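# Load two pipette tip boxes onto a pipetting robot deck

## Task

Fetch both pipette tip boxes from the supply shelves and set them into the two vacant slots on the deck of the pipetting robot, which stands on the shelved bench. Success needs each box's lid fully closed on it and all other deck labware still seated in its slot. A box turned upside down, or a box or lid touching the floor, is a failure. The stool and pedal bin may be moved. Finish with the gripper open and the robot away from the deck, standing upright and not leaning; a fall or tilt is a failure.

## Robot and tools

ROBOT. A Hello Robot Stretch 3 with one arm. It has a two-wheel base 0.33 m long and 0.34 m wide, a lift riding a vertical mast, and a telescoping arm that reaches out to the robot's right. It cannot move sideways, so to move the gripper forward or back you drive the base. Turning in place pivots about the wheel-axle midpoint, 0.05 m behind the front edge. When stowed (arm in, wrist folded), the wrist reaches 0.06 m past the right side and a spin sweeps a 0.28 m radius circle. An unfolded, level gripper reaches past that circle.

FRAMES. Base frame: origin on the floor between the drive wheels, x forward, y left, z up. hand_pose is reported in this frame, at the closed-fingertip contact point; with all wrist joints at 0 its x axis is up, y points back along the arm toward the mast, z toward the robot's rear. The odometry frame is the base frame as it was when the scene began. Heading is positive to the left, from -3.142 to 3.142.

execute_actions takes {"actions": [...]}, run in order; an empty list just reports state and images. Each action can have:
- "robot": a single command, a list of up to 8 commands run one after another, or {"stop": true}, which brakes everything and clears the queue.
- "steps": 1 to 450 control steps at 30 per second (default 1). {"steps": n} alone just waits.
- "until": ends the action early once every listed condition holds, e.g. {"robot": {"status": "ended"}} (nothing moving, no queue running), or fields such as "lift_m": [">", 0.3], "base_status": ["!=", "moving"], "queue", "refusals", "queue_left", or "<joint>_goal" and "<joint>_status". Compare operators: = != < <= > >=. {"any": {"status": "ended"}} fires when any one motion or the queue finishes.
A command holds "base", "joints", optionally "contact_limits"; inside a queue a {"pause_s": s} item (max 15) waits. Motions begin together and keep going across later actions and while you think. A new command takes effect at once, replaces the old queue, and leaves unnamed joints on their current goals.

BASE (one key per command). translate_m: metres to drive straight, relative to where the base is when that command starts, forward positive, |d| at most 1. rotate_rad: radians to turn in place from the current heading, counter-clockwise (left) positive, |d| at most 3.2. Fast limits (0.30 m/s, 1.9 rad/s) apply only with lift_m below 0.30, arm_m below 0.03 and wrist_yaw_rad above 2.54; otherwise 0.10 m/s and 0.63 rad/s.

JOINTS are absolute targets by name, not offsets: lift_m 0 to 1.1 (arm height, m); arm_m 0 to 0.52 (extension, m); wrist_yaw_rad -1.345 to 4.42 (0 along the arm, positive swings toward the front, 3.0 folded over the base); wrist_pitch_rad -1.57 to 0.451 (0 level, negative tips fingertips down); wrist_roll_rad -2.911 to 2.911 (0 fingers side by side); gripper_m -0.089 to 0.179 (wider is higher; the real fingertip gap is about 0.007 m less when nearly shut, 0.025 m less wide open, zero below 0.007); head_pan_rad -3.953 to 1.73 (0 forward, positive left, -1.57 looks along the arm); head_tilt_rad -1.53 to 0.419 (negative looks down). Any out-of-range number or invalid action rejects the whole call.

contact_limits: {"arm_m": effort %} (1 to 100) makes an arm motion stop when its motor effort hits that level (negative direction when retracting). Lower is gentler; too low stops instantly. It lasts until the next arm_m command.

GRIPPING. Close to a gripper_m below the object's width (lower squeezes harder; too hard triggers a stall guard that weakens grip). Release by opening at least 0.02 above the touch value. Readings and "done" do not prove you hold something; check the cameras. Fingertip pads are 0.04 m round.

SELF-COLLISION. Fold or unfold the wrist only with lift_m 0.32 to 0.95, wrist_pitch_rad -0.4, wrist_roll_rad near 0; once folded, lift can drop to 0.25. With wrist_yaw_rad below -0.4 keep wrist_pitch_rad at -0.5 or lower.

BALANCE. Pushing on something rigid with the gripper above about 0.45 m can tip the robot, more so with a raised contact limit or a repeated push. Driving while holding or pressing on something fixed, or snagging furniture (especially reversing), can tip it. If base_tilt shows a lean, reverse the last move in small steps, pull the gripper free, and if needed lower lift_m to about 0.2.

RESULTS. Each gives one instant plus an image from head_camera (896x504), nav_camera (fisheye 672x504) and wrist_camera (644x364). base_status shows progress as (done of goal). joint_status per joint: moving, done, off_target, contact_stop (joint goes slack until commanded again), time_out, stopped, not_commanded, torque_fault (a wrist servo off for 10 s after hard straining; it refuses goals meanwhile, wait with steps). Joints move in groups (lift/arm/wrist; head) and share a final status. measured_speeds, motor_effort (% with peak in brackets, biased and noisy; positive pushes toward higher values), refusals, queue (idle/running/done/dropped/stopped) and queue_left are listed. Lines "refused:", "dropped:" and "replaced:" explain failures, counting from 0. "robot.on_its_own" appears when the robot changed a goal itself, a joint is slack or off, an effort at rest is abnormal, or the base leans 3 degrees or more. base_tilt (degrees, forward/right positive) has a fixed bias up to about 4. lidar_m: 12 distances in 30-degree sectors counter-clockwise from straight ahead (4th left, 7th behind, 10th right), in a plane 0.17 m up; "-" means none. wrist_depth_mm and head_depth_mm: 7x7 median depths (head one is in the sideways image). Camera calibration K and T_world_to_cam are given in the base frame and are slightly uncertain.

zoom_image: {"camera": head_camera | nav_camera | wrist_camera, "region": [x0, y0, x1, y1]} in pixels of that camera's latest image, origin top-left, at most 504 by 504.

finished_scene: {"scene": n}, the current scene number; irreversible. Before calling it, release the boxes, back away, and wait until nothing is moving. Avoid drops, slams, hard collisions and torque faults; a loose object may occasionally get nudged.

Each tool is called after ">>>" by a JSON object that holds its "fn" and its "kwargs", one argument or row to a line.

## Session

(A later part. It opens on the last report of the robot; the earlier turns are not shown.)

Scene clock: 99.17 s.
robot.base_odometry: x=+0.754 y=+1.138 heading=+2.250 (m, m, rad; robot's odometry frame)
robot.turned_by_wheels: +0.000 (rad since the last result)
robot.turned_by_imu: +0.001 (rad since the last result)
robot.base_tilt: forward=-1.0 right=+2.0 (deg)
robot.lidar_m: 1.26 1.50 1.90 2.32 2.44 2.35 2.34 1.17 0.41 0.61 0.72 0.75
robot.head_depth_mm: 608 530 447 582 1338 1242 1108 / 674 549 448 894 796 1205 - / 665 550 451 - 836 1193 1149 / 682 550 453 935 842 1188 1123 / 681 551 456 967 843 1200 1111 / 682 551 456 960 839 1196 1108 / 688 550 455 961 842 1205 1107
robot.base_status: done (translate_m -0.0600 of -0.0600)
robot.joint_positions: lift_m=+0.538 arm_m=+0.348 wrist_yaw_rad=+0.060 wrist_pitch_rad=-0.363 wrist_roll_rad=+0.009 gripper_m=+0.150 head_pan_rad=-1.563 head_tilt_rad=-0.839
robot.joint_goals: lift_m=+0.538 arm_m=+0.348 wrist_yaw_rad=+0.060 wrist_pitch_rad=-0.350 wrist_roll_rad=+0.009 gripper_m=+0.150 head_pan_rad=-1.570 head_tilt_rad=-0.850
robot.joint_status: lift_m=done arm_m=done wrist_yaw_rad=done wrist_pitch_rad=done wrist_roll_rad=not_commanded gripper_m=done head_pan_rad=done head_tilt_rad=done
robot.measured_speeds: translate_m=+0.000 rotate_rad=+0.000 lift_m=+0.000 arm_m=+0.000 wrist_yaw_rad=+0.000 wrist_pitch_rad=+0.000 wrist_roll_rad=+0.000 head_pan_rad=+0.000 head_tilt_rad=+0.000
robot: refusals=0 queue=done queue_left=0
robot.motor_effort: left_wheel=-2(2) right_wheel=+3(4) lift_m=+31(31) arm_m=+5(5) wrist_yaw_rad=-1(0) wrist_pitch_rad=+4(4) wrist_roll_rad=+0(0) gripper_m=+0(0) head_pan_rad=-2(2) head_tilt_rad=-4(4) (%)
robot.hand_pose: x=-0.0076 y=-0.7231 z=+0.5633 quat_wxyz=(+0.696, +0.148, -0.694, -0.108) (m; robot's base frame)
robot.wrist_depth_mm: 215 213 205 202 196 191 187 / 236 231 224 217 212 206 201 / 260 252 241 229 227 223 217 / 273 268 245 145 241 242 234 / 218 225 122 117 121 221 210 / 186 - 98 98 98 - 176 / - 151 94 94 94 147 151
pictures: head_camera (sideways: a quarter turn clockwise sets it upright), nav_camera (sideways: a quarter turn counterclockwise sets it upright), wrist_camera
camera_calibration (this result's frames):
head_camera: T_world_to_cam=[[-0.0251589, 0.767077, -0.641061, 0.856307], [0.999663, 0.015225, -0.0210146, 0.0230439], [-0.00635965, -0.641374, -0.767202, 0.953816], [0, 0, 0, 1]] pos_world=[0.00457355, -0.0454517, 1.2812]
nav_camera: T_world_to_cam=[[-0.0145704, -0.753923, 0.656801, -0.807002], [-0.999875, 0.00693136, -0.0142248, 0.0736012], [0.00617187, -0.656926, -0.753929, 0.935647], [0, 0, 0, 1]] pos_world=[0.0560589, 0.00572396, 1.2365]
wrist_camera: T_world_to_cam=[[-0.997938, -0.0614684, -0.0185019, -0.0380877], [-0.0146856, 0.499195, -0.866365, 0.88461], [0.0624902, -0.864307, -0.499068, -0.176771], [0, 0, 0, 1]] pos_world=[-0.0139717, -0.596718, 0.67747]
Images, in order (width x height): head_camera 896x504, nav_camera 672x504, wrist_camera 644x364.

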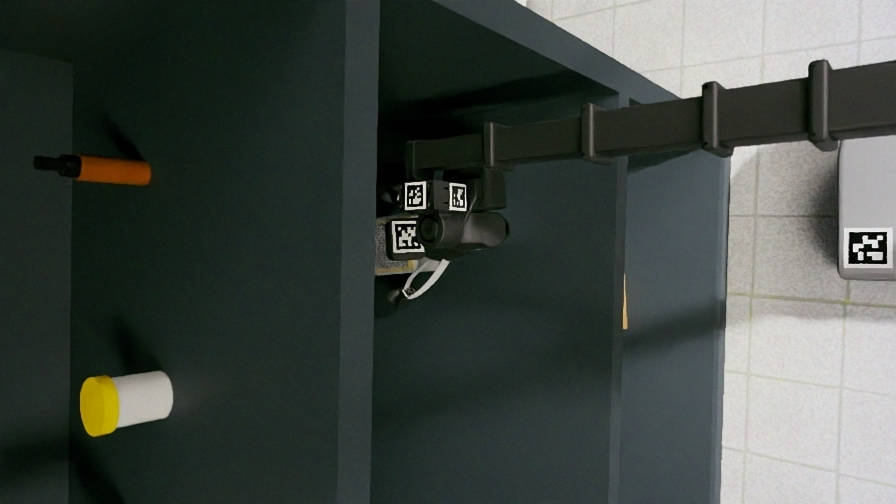

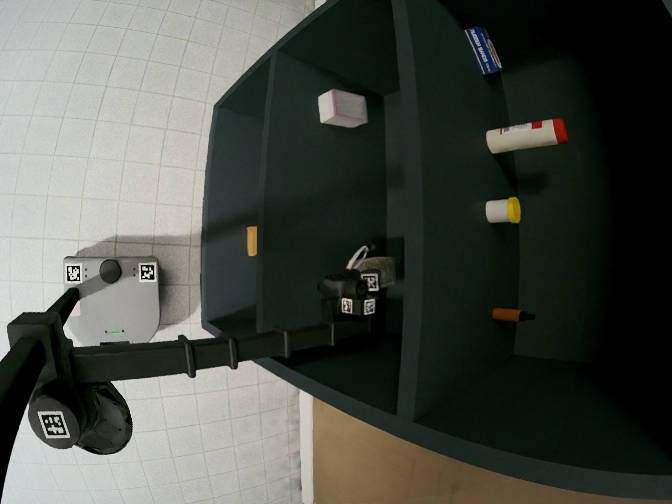

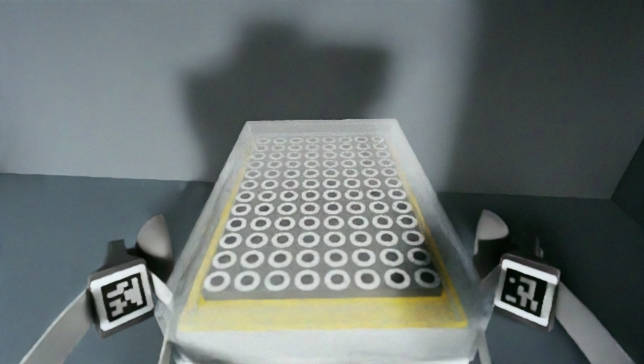

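>>> {"fn": "execute_actions", "kwargs": {
  "actions": [
    {"robot":[{"joints":{"gripper_m":0.06}},{"pause_s":0.5},{"joints":{"lift_m":0.58}}],"steps":450,"until":{"robot":{"status":"ended"}}}
  ]
}}

Scene clock: 105.00 s.
robot.base_odometry: x=+0.754 y=+1.138 heading=+2.250 (m, m, rad; robot's odometry frame)
robot.turned_by_wheels: +0.000 (rad since the last result)
robot.turned_by_imu: +0.001 (rad since the last result)
robot.base_tilt: forward=-1.0 right=+1.9 (deg)
robot.lidar_m: 1.26 1.50 1.90 2.32 2.43 2.36 2.33 1.17 0.41 0.61 0.72 0.75
robot.head_depth_mm: 609 531 446 582 1341 1246 1103 / 675 549 449 815 797 - - / 662 549 452 - 844 1191 1135 / 680 549 452 923 843 1194 1122 / 681 549 455 967 841 1192 1106 / 682 550 455 960 842 1202 1110 / 685 550 457 960 840 1205 1107
robot.base_status: done (translate_m -0.0600 of -0.0600)
robot.joint_positions: lift_m=+0.580 arm_m=+0.348 wrist_yaw_rad=+0.060 wrist_pitch_rad=-0.365 wrist_roll_rad=+0.009 gripper_m=+0.069 head_pan_rad=-1.563 head_tilt_rad=-0.839
robot.joint_goals: lift_m=+0.580 arm_m=+0.348 wrist_yaw_rad=+0.060 wrist_pitch_rad=-0.350 wrist_roll_rad=+0.009 gripper_m=+0.067 head_pan_rad=-1.570 head_tilt_rad=-0.850
robot.joint_status: lift_m=done arm_m=done wrist_yaw_rad=done wrist_pitch_rad=done wrist_roll_rad=not_commanded gripper_m=done head_pan_rad=done head_tilt_rad=done
robot.measured_speeds: translate_m=+0.000 rotate_rad=+0.000 lift_m=+0.000 arm_m=+0.000 wrist_yaw_rad=+0.000 wrist_pitch_rad=+0.000 wrist_roll_rad=+0.000 head_pan_rad=+0.000 head_tilt_rad=+0.000
robot: refusals=0 queue=done queue_left=0
robot.on_its_own: gripper_m is held at +0.067, not at your +0.060, by its stall guard, which is still easing
robot.motor_effort: left_wheel=-2(2) right_wheel=+3(4) lift_m=+43(46) arm_m=+5(5) wrist_yaw_rad=+0(0) wrist_pitch_rad=+5(5) wrist_roll_rad=+0(1) gripper_m=-29(100) head_pan_rad=-2(2) head_tilt_rad=-4(4) (%)
robot.hand_pose: x=-0.0076 y=-0.7229 z=+0.6044 quat_wxyz=(+0.696, +0.149, -0.694, -0.108) (m; robot's base frame)
robot.wrist_depth_mm: 216 211 206 200 195 192 187 / 236 229 225 218 210 207 202 / 259 250 245 236 228 222 217 / 288 281 268 254 248 244 233 / 279 291 268 180 263 261 252 / 231 - 215 148 212 - 226 / 200 199 136 127 135 194 193
pictures: head_camera (sideways: a quarter turn clockwise sets it upright), nav_camera (sideways: a quarter turn counterclockwise sets it upright), wrist_camera
camera_calibration (this result's frames):
head_camera: T_world_to_cam=[[-0.025159, 0.767077, -0.641061, 0.856307], [0.999663, 0.0152252, -0.0210146, 0.0230439], [-0.00635957, -0.641374, -0.767202, 0.953816], [0, 0, 0, 1]] pos_world=[0.00457356, -0.0454517, 1.2812]
nav_camera: T_world_to_cam=[[-0.0145703, -0.753923, 0.656801, -0.807002], [-0.999875, 0.00693124, -0.0142248, 0.0736012], [0.00617194, -0.656926, -0.753929, 0.935647], [0, 0, 0, 1]] pos_world=[0.0560589, 0.00572396, 1.2365]
wrist_camera: T_world_to_cam=[[-0.99794, -0.0614309, -0.0185043, -0.0373016], [-0.0147811, 0.500805, -0.865434, 0.920745], [0.0624314, -0.863378, -0.500681, -0.154461], [0, 0, 0, 1]] pos_world=[-0.013972, -0.596763, 0.718818]
Images, in order (width x height): head_camera 896x504, nav_camera 672x504, wrist_camera 644x364.

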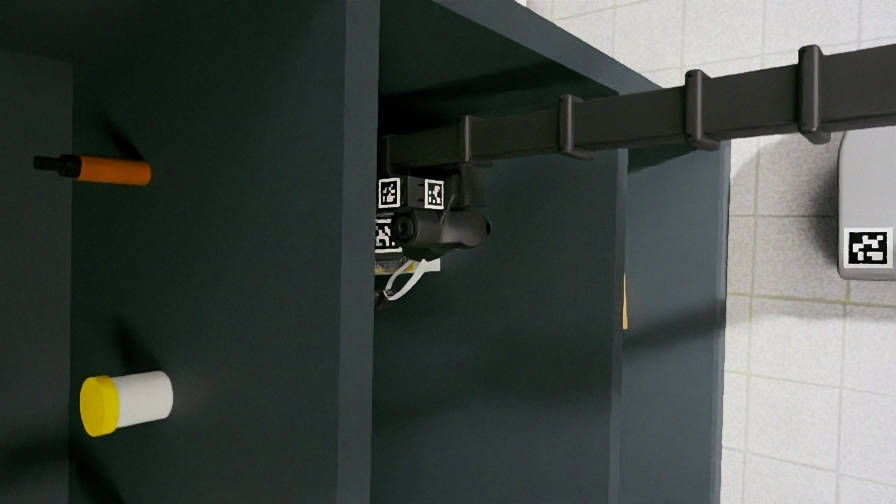

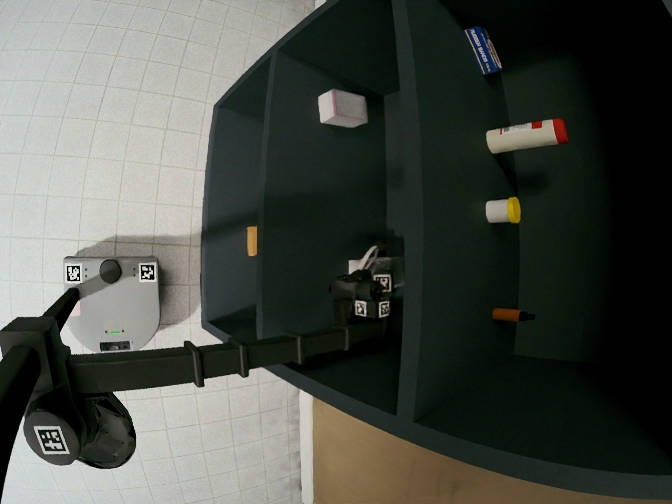

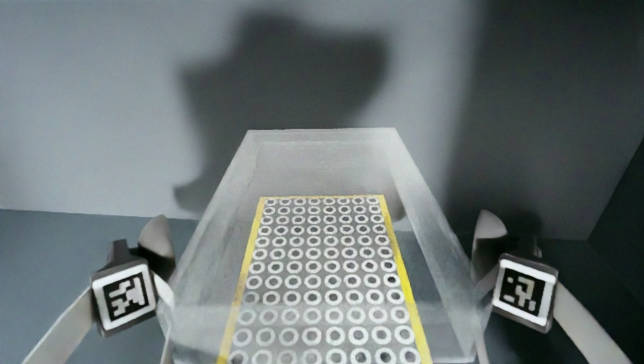

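>>> {"fn": "execute_actions", "kwargs": {
  "actions": [
    {"robot":[{"joints":{"lift_m":0.54}},{"pause_s":0.3},{"joints":{"gripper_m":0.17}},{"pause_s":0.3},{"joints":{"arm_m":0.22}}],"steps":450,"until":{"robot":{"status":"ended"}}}
  ]
}}

Scene clock: 115.77 s.
robot.base_odometry: x=+0.754 y=+1.138 heading=+2.250 (m, m, rad; robot's odometry frame)
robot.turned_by_wheels: +0.000 (rad since the last result)
robot.turned_by_imu: +0.001 (rad since the last result)
robot.base_tilt: forward=-1.1 right=+1.9 (deg)
robot.lidar_m: 1.26 1.50 1.89 2.32 2.44 2.36 2.33 1.17 0.41 0.61 0.72 0.75
robot.head_depth_mm: 607 530 447 581 1338 1246 1108 / 676 549 448 896 800 1240 - / 665 548 452 985 - 1188 1130 / 679 551 454 952 832 1198 1122 / 685 550 455 957 844 1194 1106 / 682 552 454 964 842 1201 1112 / 686 551 454 960 840 1203 1107
robot.base_status: done (translate_m -0.0600 of -0.0600)
robot.joint_positions: lift_m=+0.540 arm_m=+0.220 wrist_yaw_rad=+0.060 wrist_pitch_rad=-0.365 wrist_roll_rad=+0.009 gripper_m=+0.170 head_pan_rad=-1.563 head_tilt_rad=-0.839
robot.joint_goals: lift_m=+0.540 arm_m=+0.220 wrist_yaw_rad=+0.060 wrist_pitch_rad=-0.350 wrist_roll_rad=+0.009 gripper_m=+0.170 head_pan_rad=-1.570 head_tilt_rad=-0.850
robot.joint_status: lift_m=done arm_m=done wrist_yaw_rad=done wrist_pitch_rad=done wrist_roll_rad=not_commanded gripper_m=done head_pan_rad=done head_tilt_rad=done
robot.measured_speeds: translate_m=+0.000 rotate_rad=+0.000 lift_m=+0.000 arm_m=+0.000 wrist_yaw_rad=+0.000 wrist_pitch_rad=+0.000 wrist_roll_rad=+0.000 head_pan_rad=+0.000 head_tilt_rad=+0.000
robot: refusals=0 queue=done queue_left=0
robot.motor_effort: left_wheel=-2(2) right_wheel=+3(3) lift_m=+31(44) arm_m=-6(8) wrist_yaw_rad=-1(0) wrist_pitch_rad=+5(5) wrist_roll_rad=+0(0) gripper_m=+0(94) head_pan_rad=-2(2) head_tilt_rad=-3(3) (%)
robot.hand_pose: x=-0.0076 y=-0.5956 z=+0.5649 quat_wxyz=(+0.696, +0.149, -0.694, -0.108) (m; robot's base frame)
robot.wrist_depth_mm: 343 334 325 317 307 298 258 / 373 362 352 331 332 326 255 / 373 368 364 206 333 337 252 / 277 274 272 214 246 266 243 / 220 228 219 218 216 219 214 / 190 181 180 180 180 179 179 / - 154 155 154 154 154 149
pictures: head_camera (sideways: a quarter turn clockwise sets it upright), nav_camera (sideways: a quarter turn counterclockwise sets it upright), wrist_camera
camera_calibration (this result's frames):
head_camera: T_world_to_cam=[[-0.025159, 0.767077, -0.641061, 0.856307], [0.999663, 0.0152252, -0.0210146, 0.0230439], [-0.00635957, -0.641374, -0.767202, 0.953816], [0, 0, 0, 1]] pos_world=[0.00457356, -0.0454517, 1.2812]
nav_camera: T_world_to_cam=[[-0.0145703, -0.753923, 0.656801, -0.807002], [-0.999875, 0.00693124, -0.0142248, 0.0736012], [0.00617194, -0.656926, -0.753929, 0.935648], [0, 0, 0, 1]] pos_world=[0.0560589, 0.00572397, 1.2365]
wrist_camera: T_world_to_cam=[[-0.99794, -0.0614297, -0.0185045, -0.0302122], [-0.0147803, 0.500805, -0.865434, 0.822773], [0.0624305, -0.863378, -0.500681, -0.0643435], [0, 0, 0, 1]] pos_world=[-0.0139721, -0.469458, 0.679281]
Images, in order (width x height): head_camera 896x504, nav_camera 672x504, wrist_camera 644x364.

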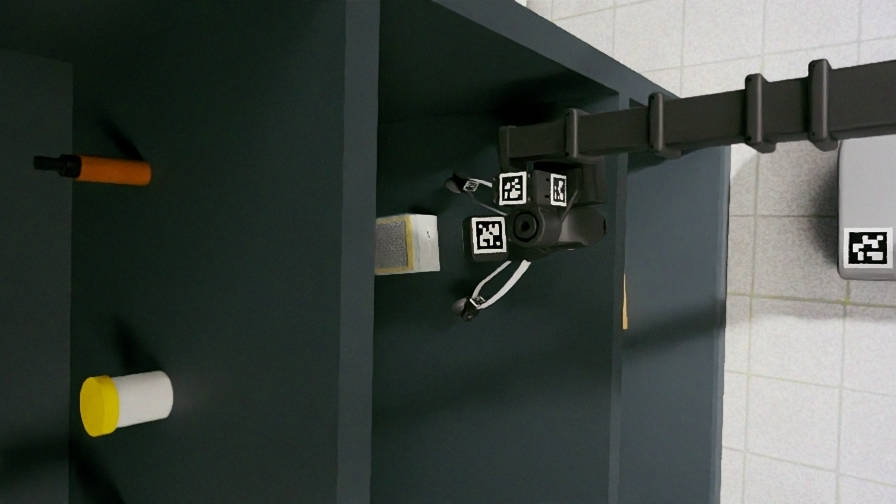

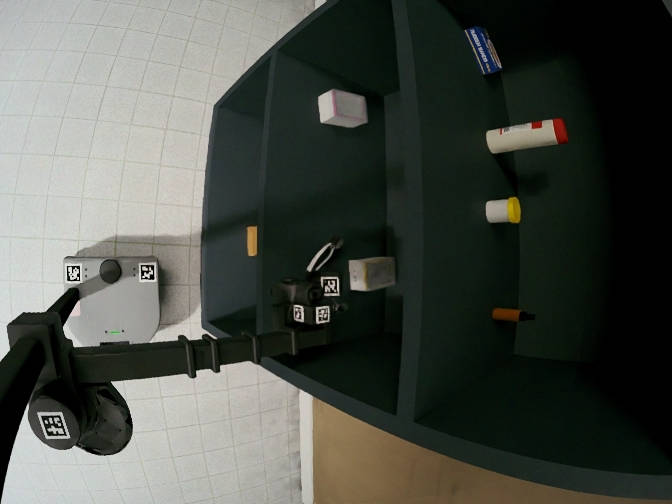

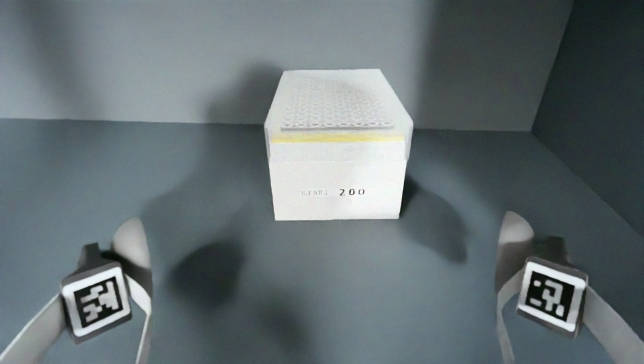

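>>> {"fn": "execute_actions", "kwargs": {
  "actions": [
    {"robot":[{"joints":{"wrist_pitch_rad":-0.22}},{"joints":{"lift_m":0.506,"gripper_m":0.14}},{"joints":{"arm_m":0.303}}],"steps":450,"until":{"robot":{"status":"ended"}}}
  ]
}}

Scene clock: 141.87 s.
robot.base_odometry: x=+0.754 y=+1.138 heading=+2.250 (m, m, rad; robot's odometry frame)
robot.turned_by_wheels: +0.000 (rad since the last result)
robot.turned_by_imu: +0.001 (rad since the last result)
robot.base_tilt: forward=-1.0 right=+2.0 (deg)
robot.lidar_m: 1.26 1.50 1.90 2.32 2.44 2.36 2.34 1.17 0.41 0.61 0.72 0.75
robot.head_depth_mm: 606 529 446 582 1342 1245 1107 / 675 549 448 896 800 1206 - / 665 549 450 994 823 1199 1146 / 678 550 454 939 839 1189 1126 / 681 551 455 963 840 1199 1103 / 681 548 454 962 843 1199 1106 / 685 552 455 961 845 1207 1105
robot.base_status: done (translate_m -0.0600 of -0.0600)
robot.joint_positions: lift_m=+0.506 arm_m=+0.303 wrist_yaw_rad=+0.060 wrist_pitch_rad=-0.243 wrist_roll_rad=+0.009 gripper_m=+0.140 head_pan_rad=-1.563 head_tilt_rad=-0.839
robot.joint_goals: lift_m=+0.506 arm_m=+0.303 wrist_yaw_rad=+0.060 wrist_pitch_rad=-0.220 wrist_roll_rad=+0.009 gripper_m=+0.140 head_pan_rad=-1.570 head_tilt_rad=-0.850
robot.joint_status: lift_m=done arm_m=done wrist_yaw_rad=done wrist_pitch_rad=done wrist_roll_rad=not_commanded gripper_m=done head_pan_rad=done head_tilt_rad=done
robot.measured_speeds: translate_m=+0.000 rotate_rad=+0.000 lift_m=+0.000 arm_m=+0.000 wrist_yaw_rad=+0.000 wrist_pitch_rad=+0.000 wrist_roll_rad=+0.000 head_pan_rad=+0.000 head_tilt_rad=+0.000
robot: refusals=0 queue=done queue_left=0
robot.motor_effort: left_wheel=-2(2) right_wheel=+3(4) lift_m=+31(30) arm_m=+5(6) wrist_yaw_rad=+0(0) wrist_pitch_rad=+7(7) wrist_roll_rad=+0(0) gripper_m=+0(94) head_pan_rad=-2(2) head_tilt_rad=-4(3) (%)
robot.hand_pose: x=-0.0069 y=-0.6901 z=+0.5599 quat_wxyz=(+0.701, +0.107, -0.702, -0.065) (m; robot's base frame)
robot.wrist_depth_mm: 260 254 247 241 235 228 224 / 277 270 265 256 251 242 234 / 300 291 279 206 263 259 246 / 297 296 274 137 156 268 250 / 222 233 125 123 122 224 212 / 176 - 134 129 129 - 170 / - 143 140 139 138 141 141
pictures: head_camera (sideways: a quarter turn clockwise sets it upright), nav_camera (sideways: a quarter turn counterclockwise sets it upright), wrist_camera
camera_calibration (this result's frames):
head_camera: T_world_to_cam=[[-0.0251585, 0.767077, -0.641061, 0.856307], [0.999663, 0.0152246, -0.0210146, 0.0230439], [-0.00635995, -0.641374, -0.767202, 0.953816], [0, 0, 0, 1]] pos_world=[0.00457353, -0.0454517, 1.2812]
nav_camera: T_world_to_cam=[[-0.0145708, -0.753923, 0.656802, -0.807002], [-0.999875, 0.00693183, -0.0142248, 0.0736012], [0.00617155, -0.656927, -0.753929, 0.935647], [0, 0, 0, 1]] pos_world=[0.0560589, 0.00572392, 1.2365]
wrist_camera: T_world_to_cam=[[-0.997799, -0.0637697, -0.018201, -0.0371365], [-0.00825542, 0.391764, -0.920029, 0.821102], [0.0658004, -0.917853, -0.391428, -0.24719], [0, 0, 0, 1]] pos_world=[-0.014011, -0.550931, 0.658004]
Images, in order (width x height): head_camera 896x504, nav_camera 672x504, wrist_camera 644x364.

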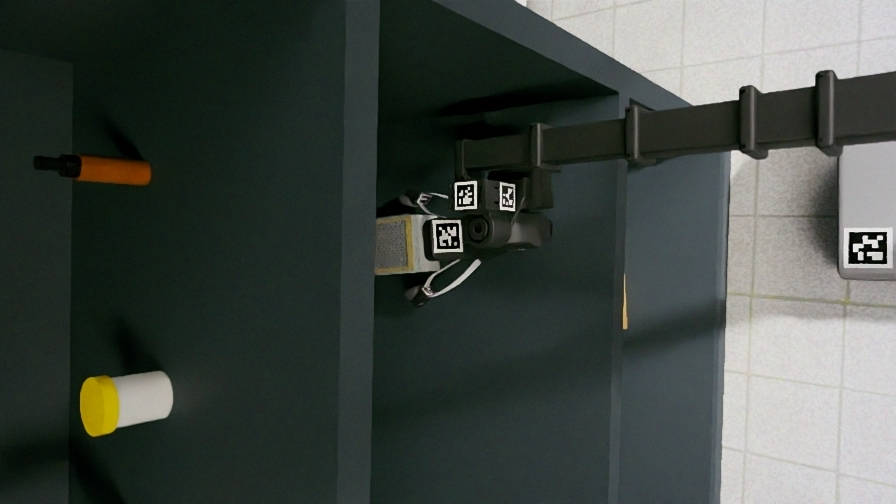

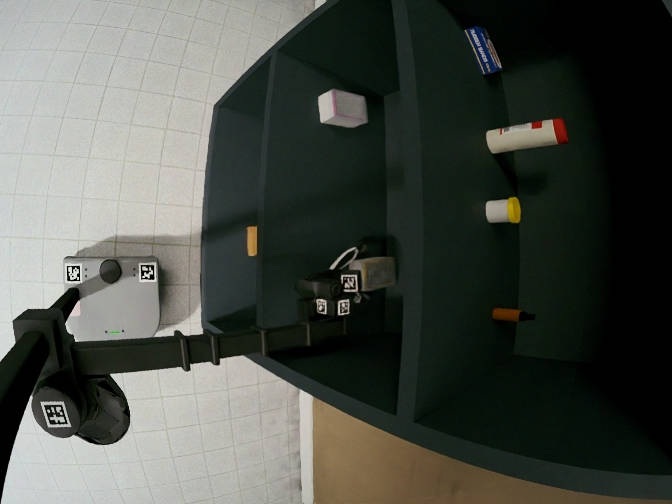

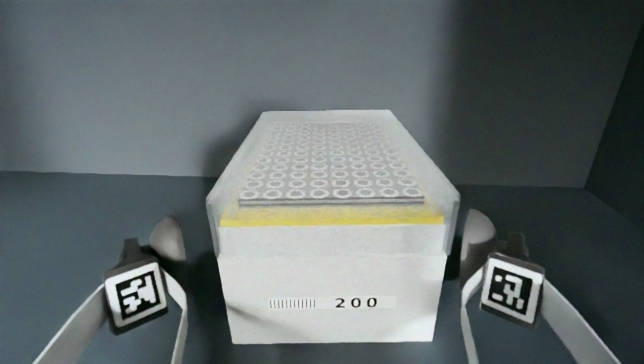

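>>> {"fn": "execute_actions", "kwargs": {
  "actions": [
    {"robot":[{"base":{"translate_m":-0.004}},{"joints":{"gripper_m":0.06}},{"pause_s":0.5},{"joints":{"lift_m":0.53}}],"steps":450,"until":{"robot":{"status":"ended"}}}
  ]
}}

Scene clock: 148.70 s.
robot.base_odometry: x=+0.756 y=+1.134 heading=+2.250 (m, m, rad; robot's odometry frame)
robot.turned_by_wheels: +0.000 (rad since the last result)
robot.turned_by_imu: +0.001 (rad since the last result)
robot.base_tilt: forward=-1.1 right=+1.9 (deg)
robot.lidar_m: 1.27 1.50 1.90 2.32 2.44 2.36 2.33 1.17 0.41 0.61 0.72 0.76
robot.head_depth_mm: 594 530 447 571 1331 1248 1104 / 672 550 448 877 781 1254 - / 665 548 450 1006 824 1189 1145 / 678 549 453 915 837 1187 1121 / 683 550 455 960 842 1190 1107 / 670 549 455 959 839 1205 1107 / 686 551 456 962 840 1205 1111
robot.base_status: done (translate_m -0.0040 of -0.0040)
robot.joint_positions: lift_m=+0.530 arm_m=+0.303 wrist_yaw_rad=+0.060 wrist_pitch_rad=-0.244 wrist_roll_rad=+0.009 gripper_m=+0.061 head_pan_rad=-1.563 head_tilt_rad=-0.839
robot.joint_goals: lift_m=+0.530 arm_m=+0.303 wrist_yaw_rad=+0.060 wrist_pitch_rad=-0.220 wrist_roll_rad=+0.009 gripper_m=+0.060 head_pan_rad=-1.570 head_tilt_rad=-0.850
robot.joint_status: lift_m=done arm_m=done wrist_yaw_rad=done wrist_pitch_rad=done wrist_roll_rad=not_commanded gripper_m=done head_pan_rad=done head_tilt_rad=done
robot.measured_speeds: translate_m=+0.000 rotate_rad=+0.000 lift_m=+0.000 arm_m=+0.000 wrist_yaw_rad=+0.000 wrist_pitch_rad=+0.000 wrist_roll_rad=+0.000 head_pan_rad=+0.000 head_tilt_rad=+0.000
robot: refusals=0 queue=done queue_left=0
robot.motor_effort: left_wheel=-2(6) right_wheel=+3(5) lift_m=+44(46) arm_m=+5(5) wrist_yaw_rad=-1(1) wrist_pitch_rad=+7(7) wrist_roll_rad=+0(0) gripper_m=-15(96) head_pan_rad=-2(2) head_tilt_rad=-3(4) (%)
robot.hand_pose: x=-0.0068 y=-0.6900 z=+0.5832 quat_wxyz=(+0.701, +0.107, -0.702, -0.066) (m; robot's base frame)
robot.wrist_depth_mm: 262 253 249 239 233 228 223 / 277 271 264 256 249 241 234 / 299 291 281 273 267 260 246 / 318 312 295 144 276 276 252 / 262 263 129 128 128 255 236 / 210 212 132 132 133 206 202 / 174 173 165 137 160 170 170
pictures: head_camera (sideways: a quarter turn clockwise sets it upright), nav_camera (sideways: a quarter turn counterclockwise sets it upright), wrist_camera
camera_calibration (this result's frames):
head_camera: T_world_to_cam=[[-0.0251461, 0.767078, -0.641061, 0.856307], [0.999663, 0.0152084, -0.0210146, 0.0230439], [-0.00637035, -0.641374, -0.767202, 0.953816], [0, 0, 0, 1]] pos_world=[0.00457279, -0.0454517, 1.2812]
nav_camera: T_world_to_cam=[[-0.014583, -0.753922, 0.656802, -0.807002], [-0.999875, 0.00694804, -0.0142248, 0.0736012], [0.0061609, -0.656927, -0.753929, 0.935647], [0, 0, 0, 1]] pos_world=[0.056059, 0.00572311, 1.2365]
wrist_camera: T_world_to_cam=[[-0.997781, -0.064037, -0.0182044, -0.0368266], [-0.00840891, 0.392479, -0.919722, 0.842851], [0.0660411, -0.917529, -0.392147, -0.23737], [0, 0, 0, 1]] pos_world=[-0.0139813, -0.550953, 0.681434]
Images, in order (width x height): head_camera 896x504, nav_camera 672x504, wrist_camera 644x364.

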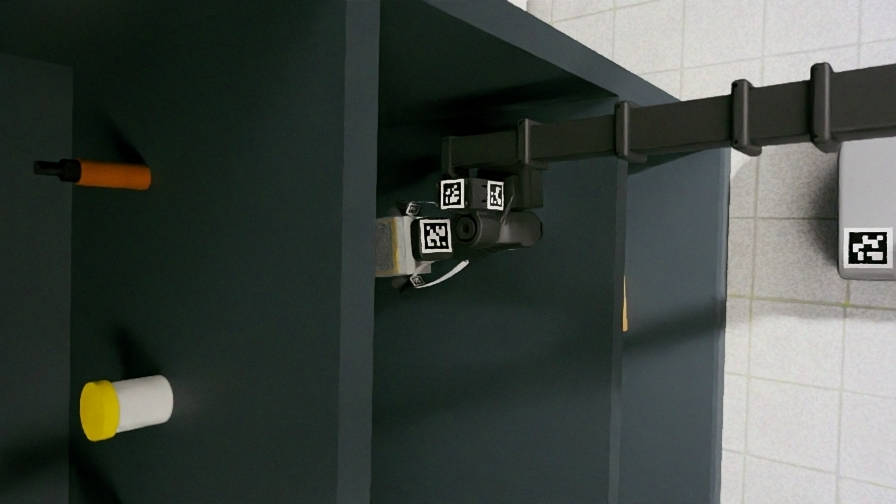

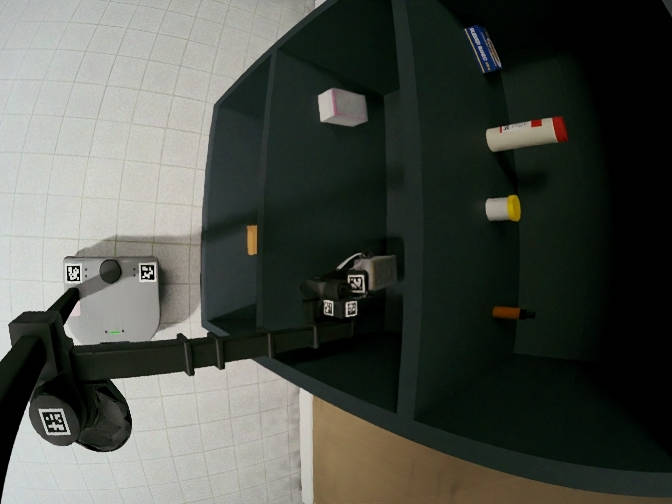

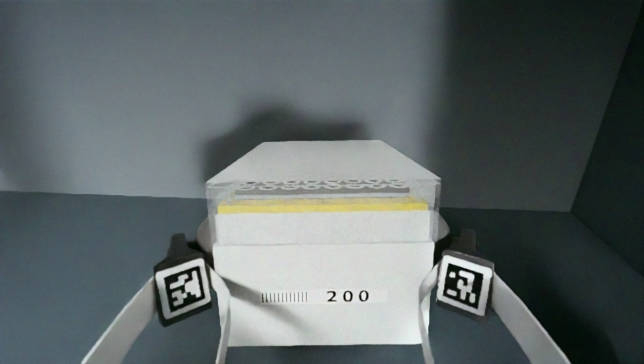

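>>> {"fn": "execute_actions", "kwargs": {
  "actions": [
    {"robot":[{"joints":{"lift_m":0.506}},{"joints":{"gripper_m":0.14}},{"joints":{"arm_m":0.322}},{"joints":{"gripper_m":0.03}},{"pause_s":0.5}],"steps":450,"until":{"robot":{"status":"ended"}}}
  ]
}}

Scene clock: 158.17 s.
robot.base_odometry: x=+0.756 y=+1.134 heading=+2.250 (m, m, rad; robot's odometry frame)
robot.turned_by_wheels: +0.000 (rad since the last result)
robot.turned_by_imu: +0.001 (rad since the last result)
robot.base_tilt: forward=-1.1 right=+2.1 (deg)
robot.lidar_m: 1.27 1.50 1.91 2.32 2.43 2.35 2.33 1.18 0.41 0.61 0.72 0.75
robot.head_depth_mm: 596 529 447 571 1339 1235 1107 / 673 549 449 878 788 1226 - / 666 550 452 1008 823 1196 1141 / 677 550 452 946 842 1196 1121 / 683 550 456 957 840 1195 1109 / 670 550 456 960 841 1201 1113 / 686 549 455 962 839 1195 1107
robot.base_status: done (translate_m -0.0040 of -0.0040)
robot.joint_positions: lift_m=+0.506 arm_m=+0.322 wrist_yaw_rad=+0.061 wrist_pitch_rad=-0.242 wrist_roll_rad=+0.009 gripper_m=+0.031 head_pan_rad=-1.563 head_tilt_rad=-0.839
robot.joint_goals: lift_m=+0.506 arm_m=+0.322 wrist_yaw_rad=+0.060 wrist_pitch_rad=-0.220 wrist_roll_rad=+0.009 gripper_m=+0.030 head_pan_rad=-1.570 head_tilt_rad=-0.850
robot.joint_status: lift_m=done arm_m=done wrist_yaw_rad=done wrist_pitch_rad=done wrist_roll_rad=not_commanded gripper_m=done head_pan_rad=done head_tilt_rad=done
robot.measured_speeds: translate_m=+0.000 rotate_rad=+0.000 lift_m=+0.000 arm_m=+0.000 wrist_yaw_rad=+0.000 wrist_pitch_rad=+0.000 wrist_roll_rad=+0.000 head_pan_rad=+0.000 head_tilt_rad=+0.000
robot: refusals=0 queue=done queue_left=0
robot.motor_effort: left_wheel=-2(2) right_wheel=+3(3) lift_m=+31(45) arm_m=+5(8) wrist_yaw_rad=-1(1) wrist_pitch_rad=+7(7) wrist_roll_rad=+0(0) gripper_m=-25(100) head_pan_rad=-1(2) head_tilt_rad=-3(4) (%)
robot.hand_pose: x=-0.0067 y=-0.7092 z=+0.5602 quat_wxyz=(+0.701, +0.107, -0.702, -0.065) (m; robot's base frame)
robot.wrist_depth_mm: 241 237 229 223 217 212 206 / 260 252 244 238 232 226 219 / 277 270 258 208 245 240 232 / 291 283 259 136 253 252 244 / 221 222 124 124 125 214 210 / 176 183 131 132 133 175 171 / 147 146 141 140 142 143 142
pictures: head_camera (sideways: a quarter turn clockwise sets it upright), nav_camera (sideways: a quarter turn counterclockwise sets it upright), wrist_camera
camera_calibration (this result's frames):
head_camera: T_world_to_cam=[[-0.025146, 0.767078, -0.641061, 0.856307], [0.999663, 0.0152082, -0.0210146, 0.0230439], [-0.00637043, -0.641374, -0.767202, 0.953816], [0, 0, 0, 1]] pos_world=[0.00457279, -0.0454517, 1.2812]
nav_camera: T_world_to_cam=[[-0.0145831, -0.753923, 0.656801, -0.807002], [-0.999875, 0.00694816, -0.0142248, 0.0736012], [0.00616082, -0.656927, -0.753929, 0.935648], [0, 0, 0, 1]] pos_world=[0.056059, 0.00572312, 1.2365]
wrist_camera: T_world_to_cam=[[-0.997749, -0.0645385, -0.0181923, -0.0387119], [-0.00847841, 0.390558, -0.920539, 0.828313], [0.0665154, -0.918313, -0.390226, -0.265611], [0, 0, 0, 1]] pos_world=[-0.0139348, -0.569917, 0.658142]
Images, in order (width x height): head_camera 896x504, nav_camera 672x504, wrist_camera 644x364.

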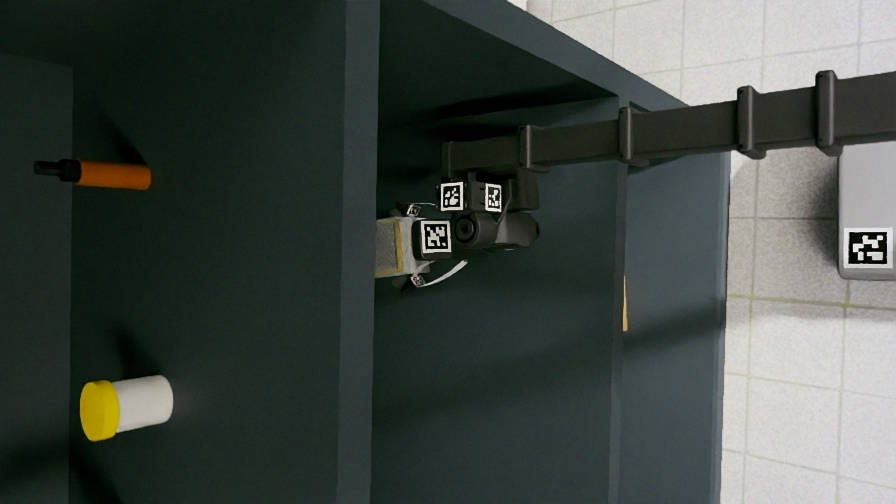

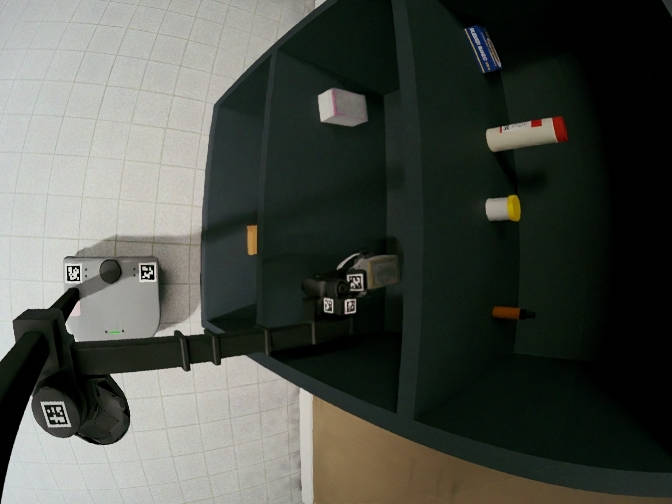

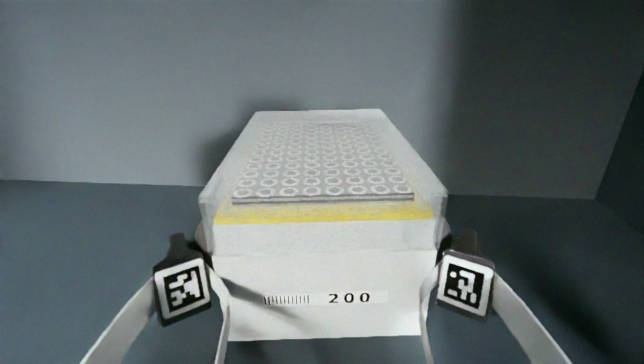

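>>> {"fn": "execute_actions", "kwargs": {
  "actions": [
    {"robot":[{"joints":{"lift_m":0.53}},{"pause_s":1.0}],"steps":450,"until":{"robot":{"status":"ended"}}}
  ]
}}

Scene clock: 162.33 s.
robot.base_odometry: x=+0.756 y=+1.134 heading=+2.250 (m, m, rad; robot's odometry frame)
robot.turned_by_wheels: +0.000 (rad since the last result)
robot.turned_by_imu: +0.001 (rad since the last result)
robot.base_tilt: forward=-1.1 right=+1.9 (deg)
robot.lidar_m: 1.27 1.51 1.90 2.32 2.43 2.35 2.34 1.17 0.41 0.61 0.72 0.75
robot.head_depth_mm: 593 532 446 570 1336 1250 1104 / 675 548 449 878 781 1238 - / 664 549 450 - 831 1192 1142 / 681 548 453 931 841 1192 1125 / 684 549 455 959 842 1198 1110 / 670 549 455 961 842 1193 1108 / 685 550 455 962 841 1203 1106
robot.base_status: done (translate_m -0.0040 of -0.0040)
robot.joint_positions: lift_m=+0.530 arm_m=+0.322 wrist_yaw_rad=+0.061 wrist_pitch_rad=-0.246 wrist_roll_rad=+0.009 gripper_m=+0.038 head_pan_rad=-1.563 head_tilt_rad=-0.839
robot.joint_goals: lift_m=+0.530 arm_m=+0.322 wrist_yaw_rad=+0.060 wrist_pitch_rad=-0.220 wrist_roll_rad=+0.009 gripper_m=+0.037 head_pan_rad=-1.570 head_tilt_rad=-0.850
robot.joint_status: lift_m=done arm_m=done wrist_yaw_rad=done wrist_pitch_rad=done wrist_roll_rad=not_commanded gripper_m=done head_pan_rad=done head_tilt_rad=done
robot.measured_speeds: translate_m=+0.000 rotate_rad=+0.000 lift_m=+0.000 arm_m=+0.000 wrist_yaw_rad=+0.000 wrist_pitch_rad=+0.000 wrist_roll_rad=+0.000 head_pan_rad=+0.000 head_tilt_rad=+0.000
robot: refusals=0 queue=done queue_left=0
robot.on_its_own: gripper_m is held at +0.037, not at your +0.030, by its stall guard, which is not easing now
robot.motor_effort: left_wheel=-2(2) right_wheel=+3(3) lift_m=+44(46) arm_m=+5(5) wrist_yaw_rad=-1(1) wrist_pitch_rad=+8(8) wrist_roll_rad=+0(0) gripper_m=-22(25) head_pan_rad=-2(2) head_tilt_rad=-3(2) (%)
robot.hand_pose: x=-0.0067 y=-0.7088 z=+0.5827 quat_wxyz=(+0.701, +0.108, -0.702, -0.066) (m; robot's base frame)
robot.wrist_depth_mm: 242 235 229 224 218 214 207 / 259 250 244 238 232 226 218 / 277 270 258 249 246 241 232 / 303 293 275 146 257 256 245 / 258 260 128 129 129 252 238 / 209 210 132 133 133 206 202 / 173 173 161 138 160 169 168
pictures: head_camera (sideways: a quarter turn clockwise sets it upright), nav_camera (sideways: a quarter turn counterclockwise sets it upright), wrist_camera
camera_calibration (this result's frames):
head_camera: T_world_to_cam=[[-0.0251461, 0.767078, -0.641061, 0.856307], [0.999663, 0.0152084, -0.0210146, 0.0230439], [-0.00637035, -0.641374, -0.767202, 0.953816], [0, 0, 0, 1]] pos_world=[0.00457279, -0.0454517, 1.2812]
nav_camera: T_world_to_cam=[[-0.014583, -0.753923, 0.656801, -0.807002], [-0.999875, 0.00694804, -0.0142248, 0.0736012], [0.0061609, -0.656927, -0.753929, 0.935648], [0, 0, 0, 1]] pos_world=[0.056059, 0.00572312, 1.2365]
wrist_camera: T_world_to_cam=[[-0.997754, -0.0644565, -0.0182127, -0.0382328], [-0.00871451, 0.394524, -0.918845, 0.850661], [0.0664109, -0.916622, -0.394199, -0.252999], [0, 0, 0, 1]] pos_world=[-0.0139319, -0.569975, 0.681197]
Images, in order (width x height): head_camera 896x504, nav_camera 672x504, wrist_camera 644x364.

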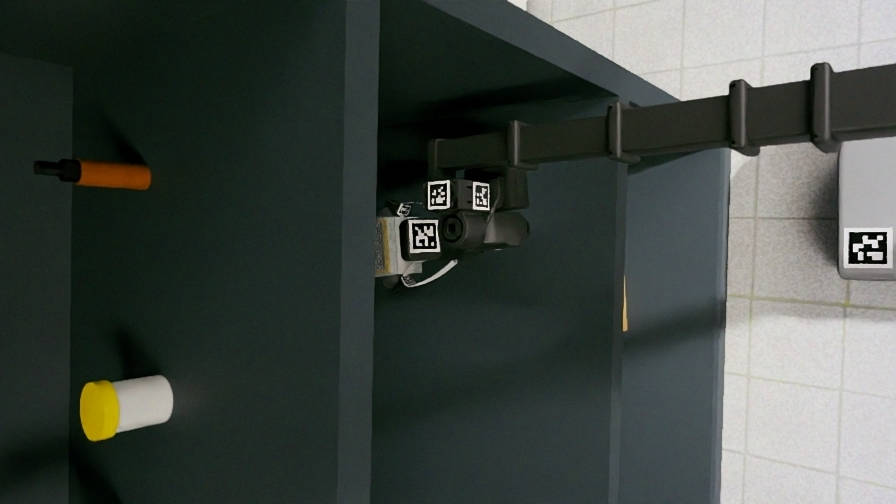

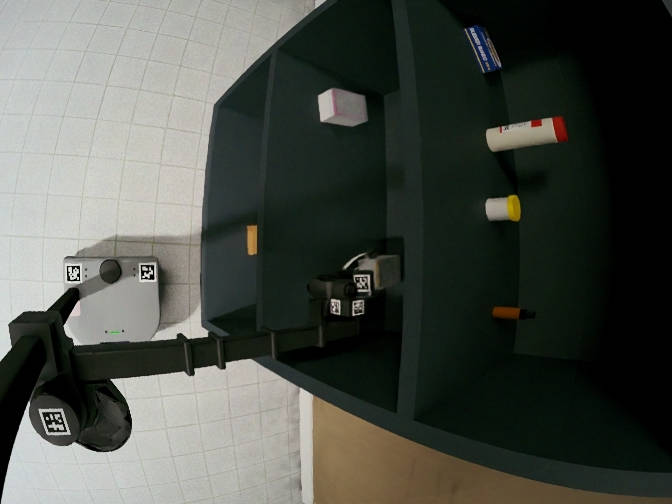

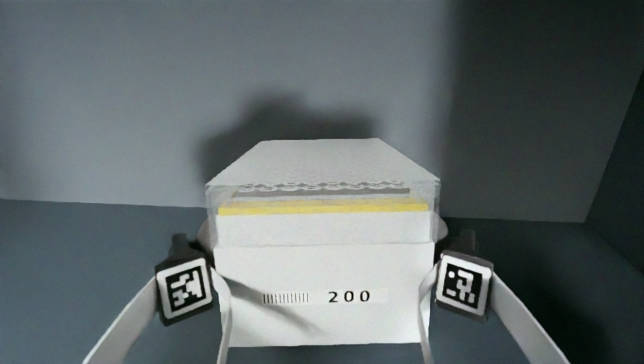

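>>> {"fn": "execute_actions", "kwargs": {
  "actions": [
    {"robot":[{"joints":{"lift_m":0.506}},{"joints":{"gripper_m":0.14}},{"joints":{"lift_m":0.551,"arm_m":0.318}},{"joints":{"gripper_m":0.05}},{"pause_s":0.4},{"joints":{"lift_m":0.585}},{"pause_s":0.5}],"steps":450,"until":{"robot":{"status":"ended"}}}
  ]
}}

Scene clock: 228.73 s.
robot.base_odometry: x=+0.756 y=+1.134 heading=+2.250 (m, m, rad; robot's odometry frame)
robot.turned_by_wheels: +0.000 (rad since the last result)
robot.turned_by_imu: +0.001 (rad since the last result)
robot.base_tilt: forward=-1.1 right=+2.0 (deg)
robot.lidar_m: 1.27 1.50 1.90 2.32 2.44 2.35 2.33 1.17 0.41 0.61 0.72 0.76
robot.head_depth_mm: 594 531 445 572 1345 1233 1101 / 674 549 449 799 776 - - / 664 549 451 - 841 1187 1130 / 681 551 453 936 846 1193 1123 / 678 548 455 961 843 1194 1105 / 672 549 455 963 839 1206 1107 / 685 550 455 963 843 1193 1106
robot.base_status: done (translate_m -0.0040 of -0.0040)
robot.joint_positions: lift_m=+0.585 arm_m=+0.318 wrist_yaw_rad=+0.061 wrist_pitch_rad=-0.239 wrist_roll_rad=+0.009 gripper_m=+0.051 head_pan_rad=-1.563 head_tilt_rad=-0.839
robot.joint_goals: lift_m=+0.585 arm_m=+0.318 wrist_yaw_rad=+0.060 wrist_pitch_rad=-0.220 wrist_roll_rad=+0.009 gripper_m=+0.050 head_pan_rad=-1.570 head_tilt_rad=-0.850
robot.joint_status: lift_m=done arm_m=done wrist_yaw_rad=done wrist_pitch_rad=done wrist_roll_rad=not_commanded gripper_m=done head_pan_rad=done head_tilt_rad=done
robot.measured_speeds: translate_m=+0.000 rotate_rad=+0.000 lift_m=+0.000 arm_m=+0.000 wrist_yaw_rad=+0.000 wrist_pitch_rad=+0.000 wrist_roll_rad=+0.000 head_pan_rad=+0.000 head_tilt_rad=+0.000
robot: refusals=0 queue=done queue_left=0
robot.motor_effort: left_wheel=-2(2) right_wheel=+3(4) lift_m=+43(44) arm_m=-6(7) wrist_yaw_rad=-1(1) wrist_pitch_rad=+6(8) wrist_roll_rad=+0(0) gripper_m=-17(100) head_pan_rad=-3(2) head_tilt_rad=-3(5) (%)
robot.hand_pose: x=-0.0068 y=-0.7061 z=+0.6394 quat_wxyz=(+0.701, +0.106, -0.702, -0.064) (m; robot's base frame)
robot.wrist_depth_mm: 243 239 233 227 222 216 211 / 261 254 247 240 235 229 221 / 282 274 264 256 250 241 235 / 303 294 286 276 268 258 248 / 329 319 306 245 282 276 248 / 290 292 276 194 266 282 248 / 240 240 225 161 222 235 225
pictures: head_camera (sideways: a quarter turn clockwise sets it upright), nav_camera (sideways: a quarter turn counterclockwise sets it upright), wrist_camera
camera_calibration (this result's frames):
head_camera: T_world_to_cam=[[-0.0251461, 0.767078, -0.641061, 0.856307], [0.999663, 0.0152084, -0.0210146, 0.0230439], [-0.00637035, -0.641374, -0.767202, 0.953816], [0, 0, 0, 1]] pos_world=[0.00457279, -0.0454517, 1.2812]
nav_camera: T_world_to_cam=[[-0.014583, -0.753923, 0.656801, -0.807002], [-0.999875, 0.00694804, -0.0142248, 0.0736012], [0.0061609, -0.656927, -0.753929, 0.935648], [0, 0, 0, 1]] pos_world=[0.056059, 0.00572312, 1.2365]
wrist_camera: T_world_to_cam=[[-0.997764, -0.0643069, -0.0181867, -0.0369672], [-0.00822197, 0.388191, -0.921542, 0.898958], [0.0663214, -0.919333, -0.387852, -0.234126], [0, 0, 0, 1]] pos_world=[-0.0139658, -0.566584, 0.73695]
Images, in order (width x height): head_camera 896x504, nav_camera 672x504, wrist_camera 644x364.

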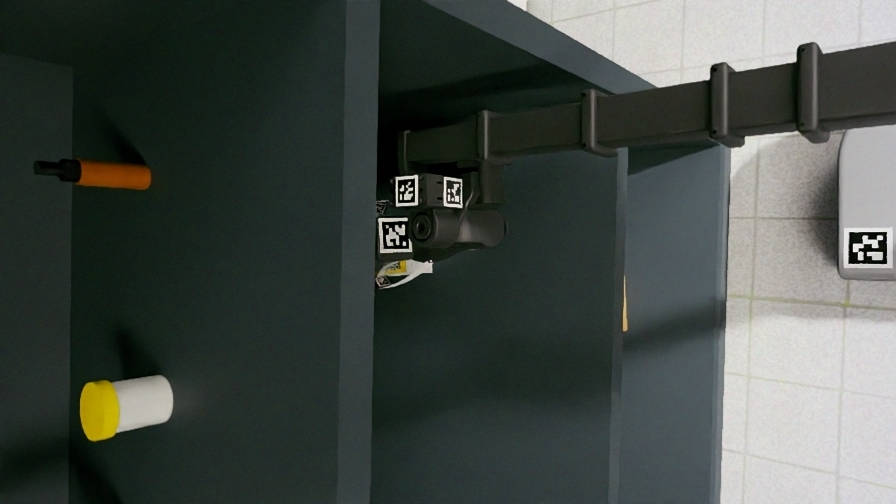

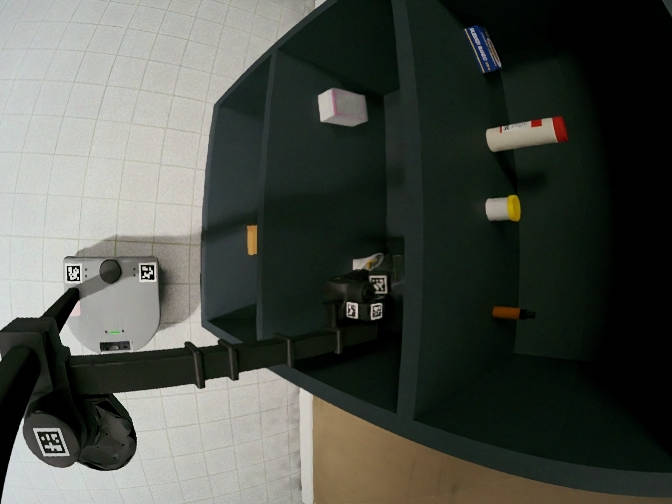

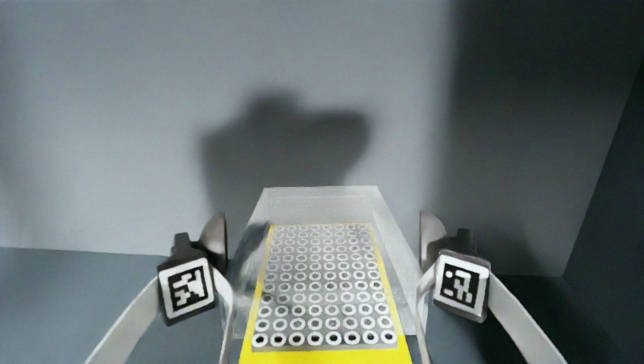

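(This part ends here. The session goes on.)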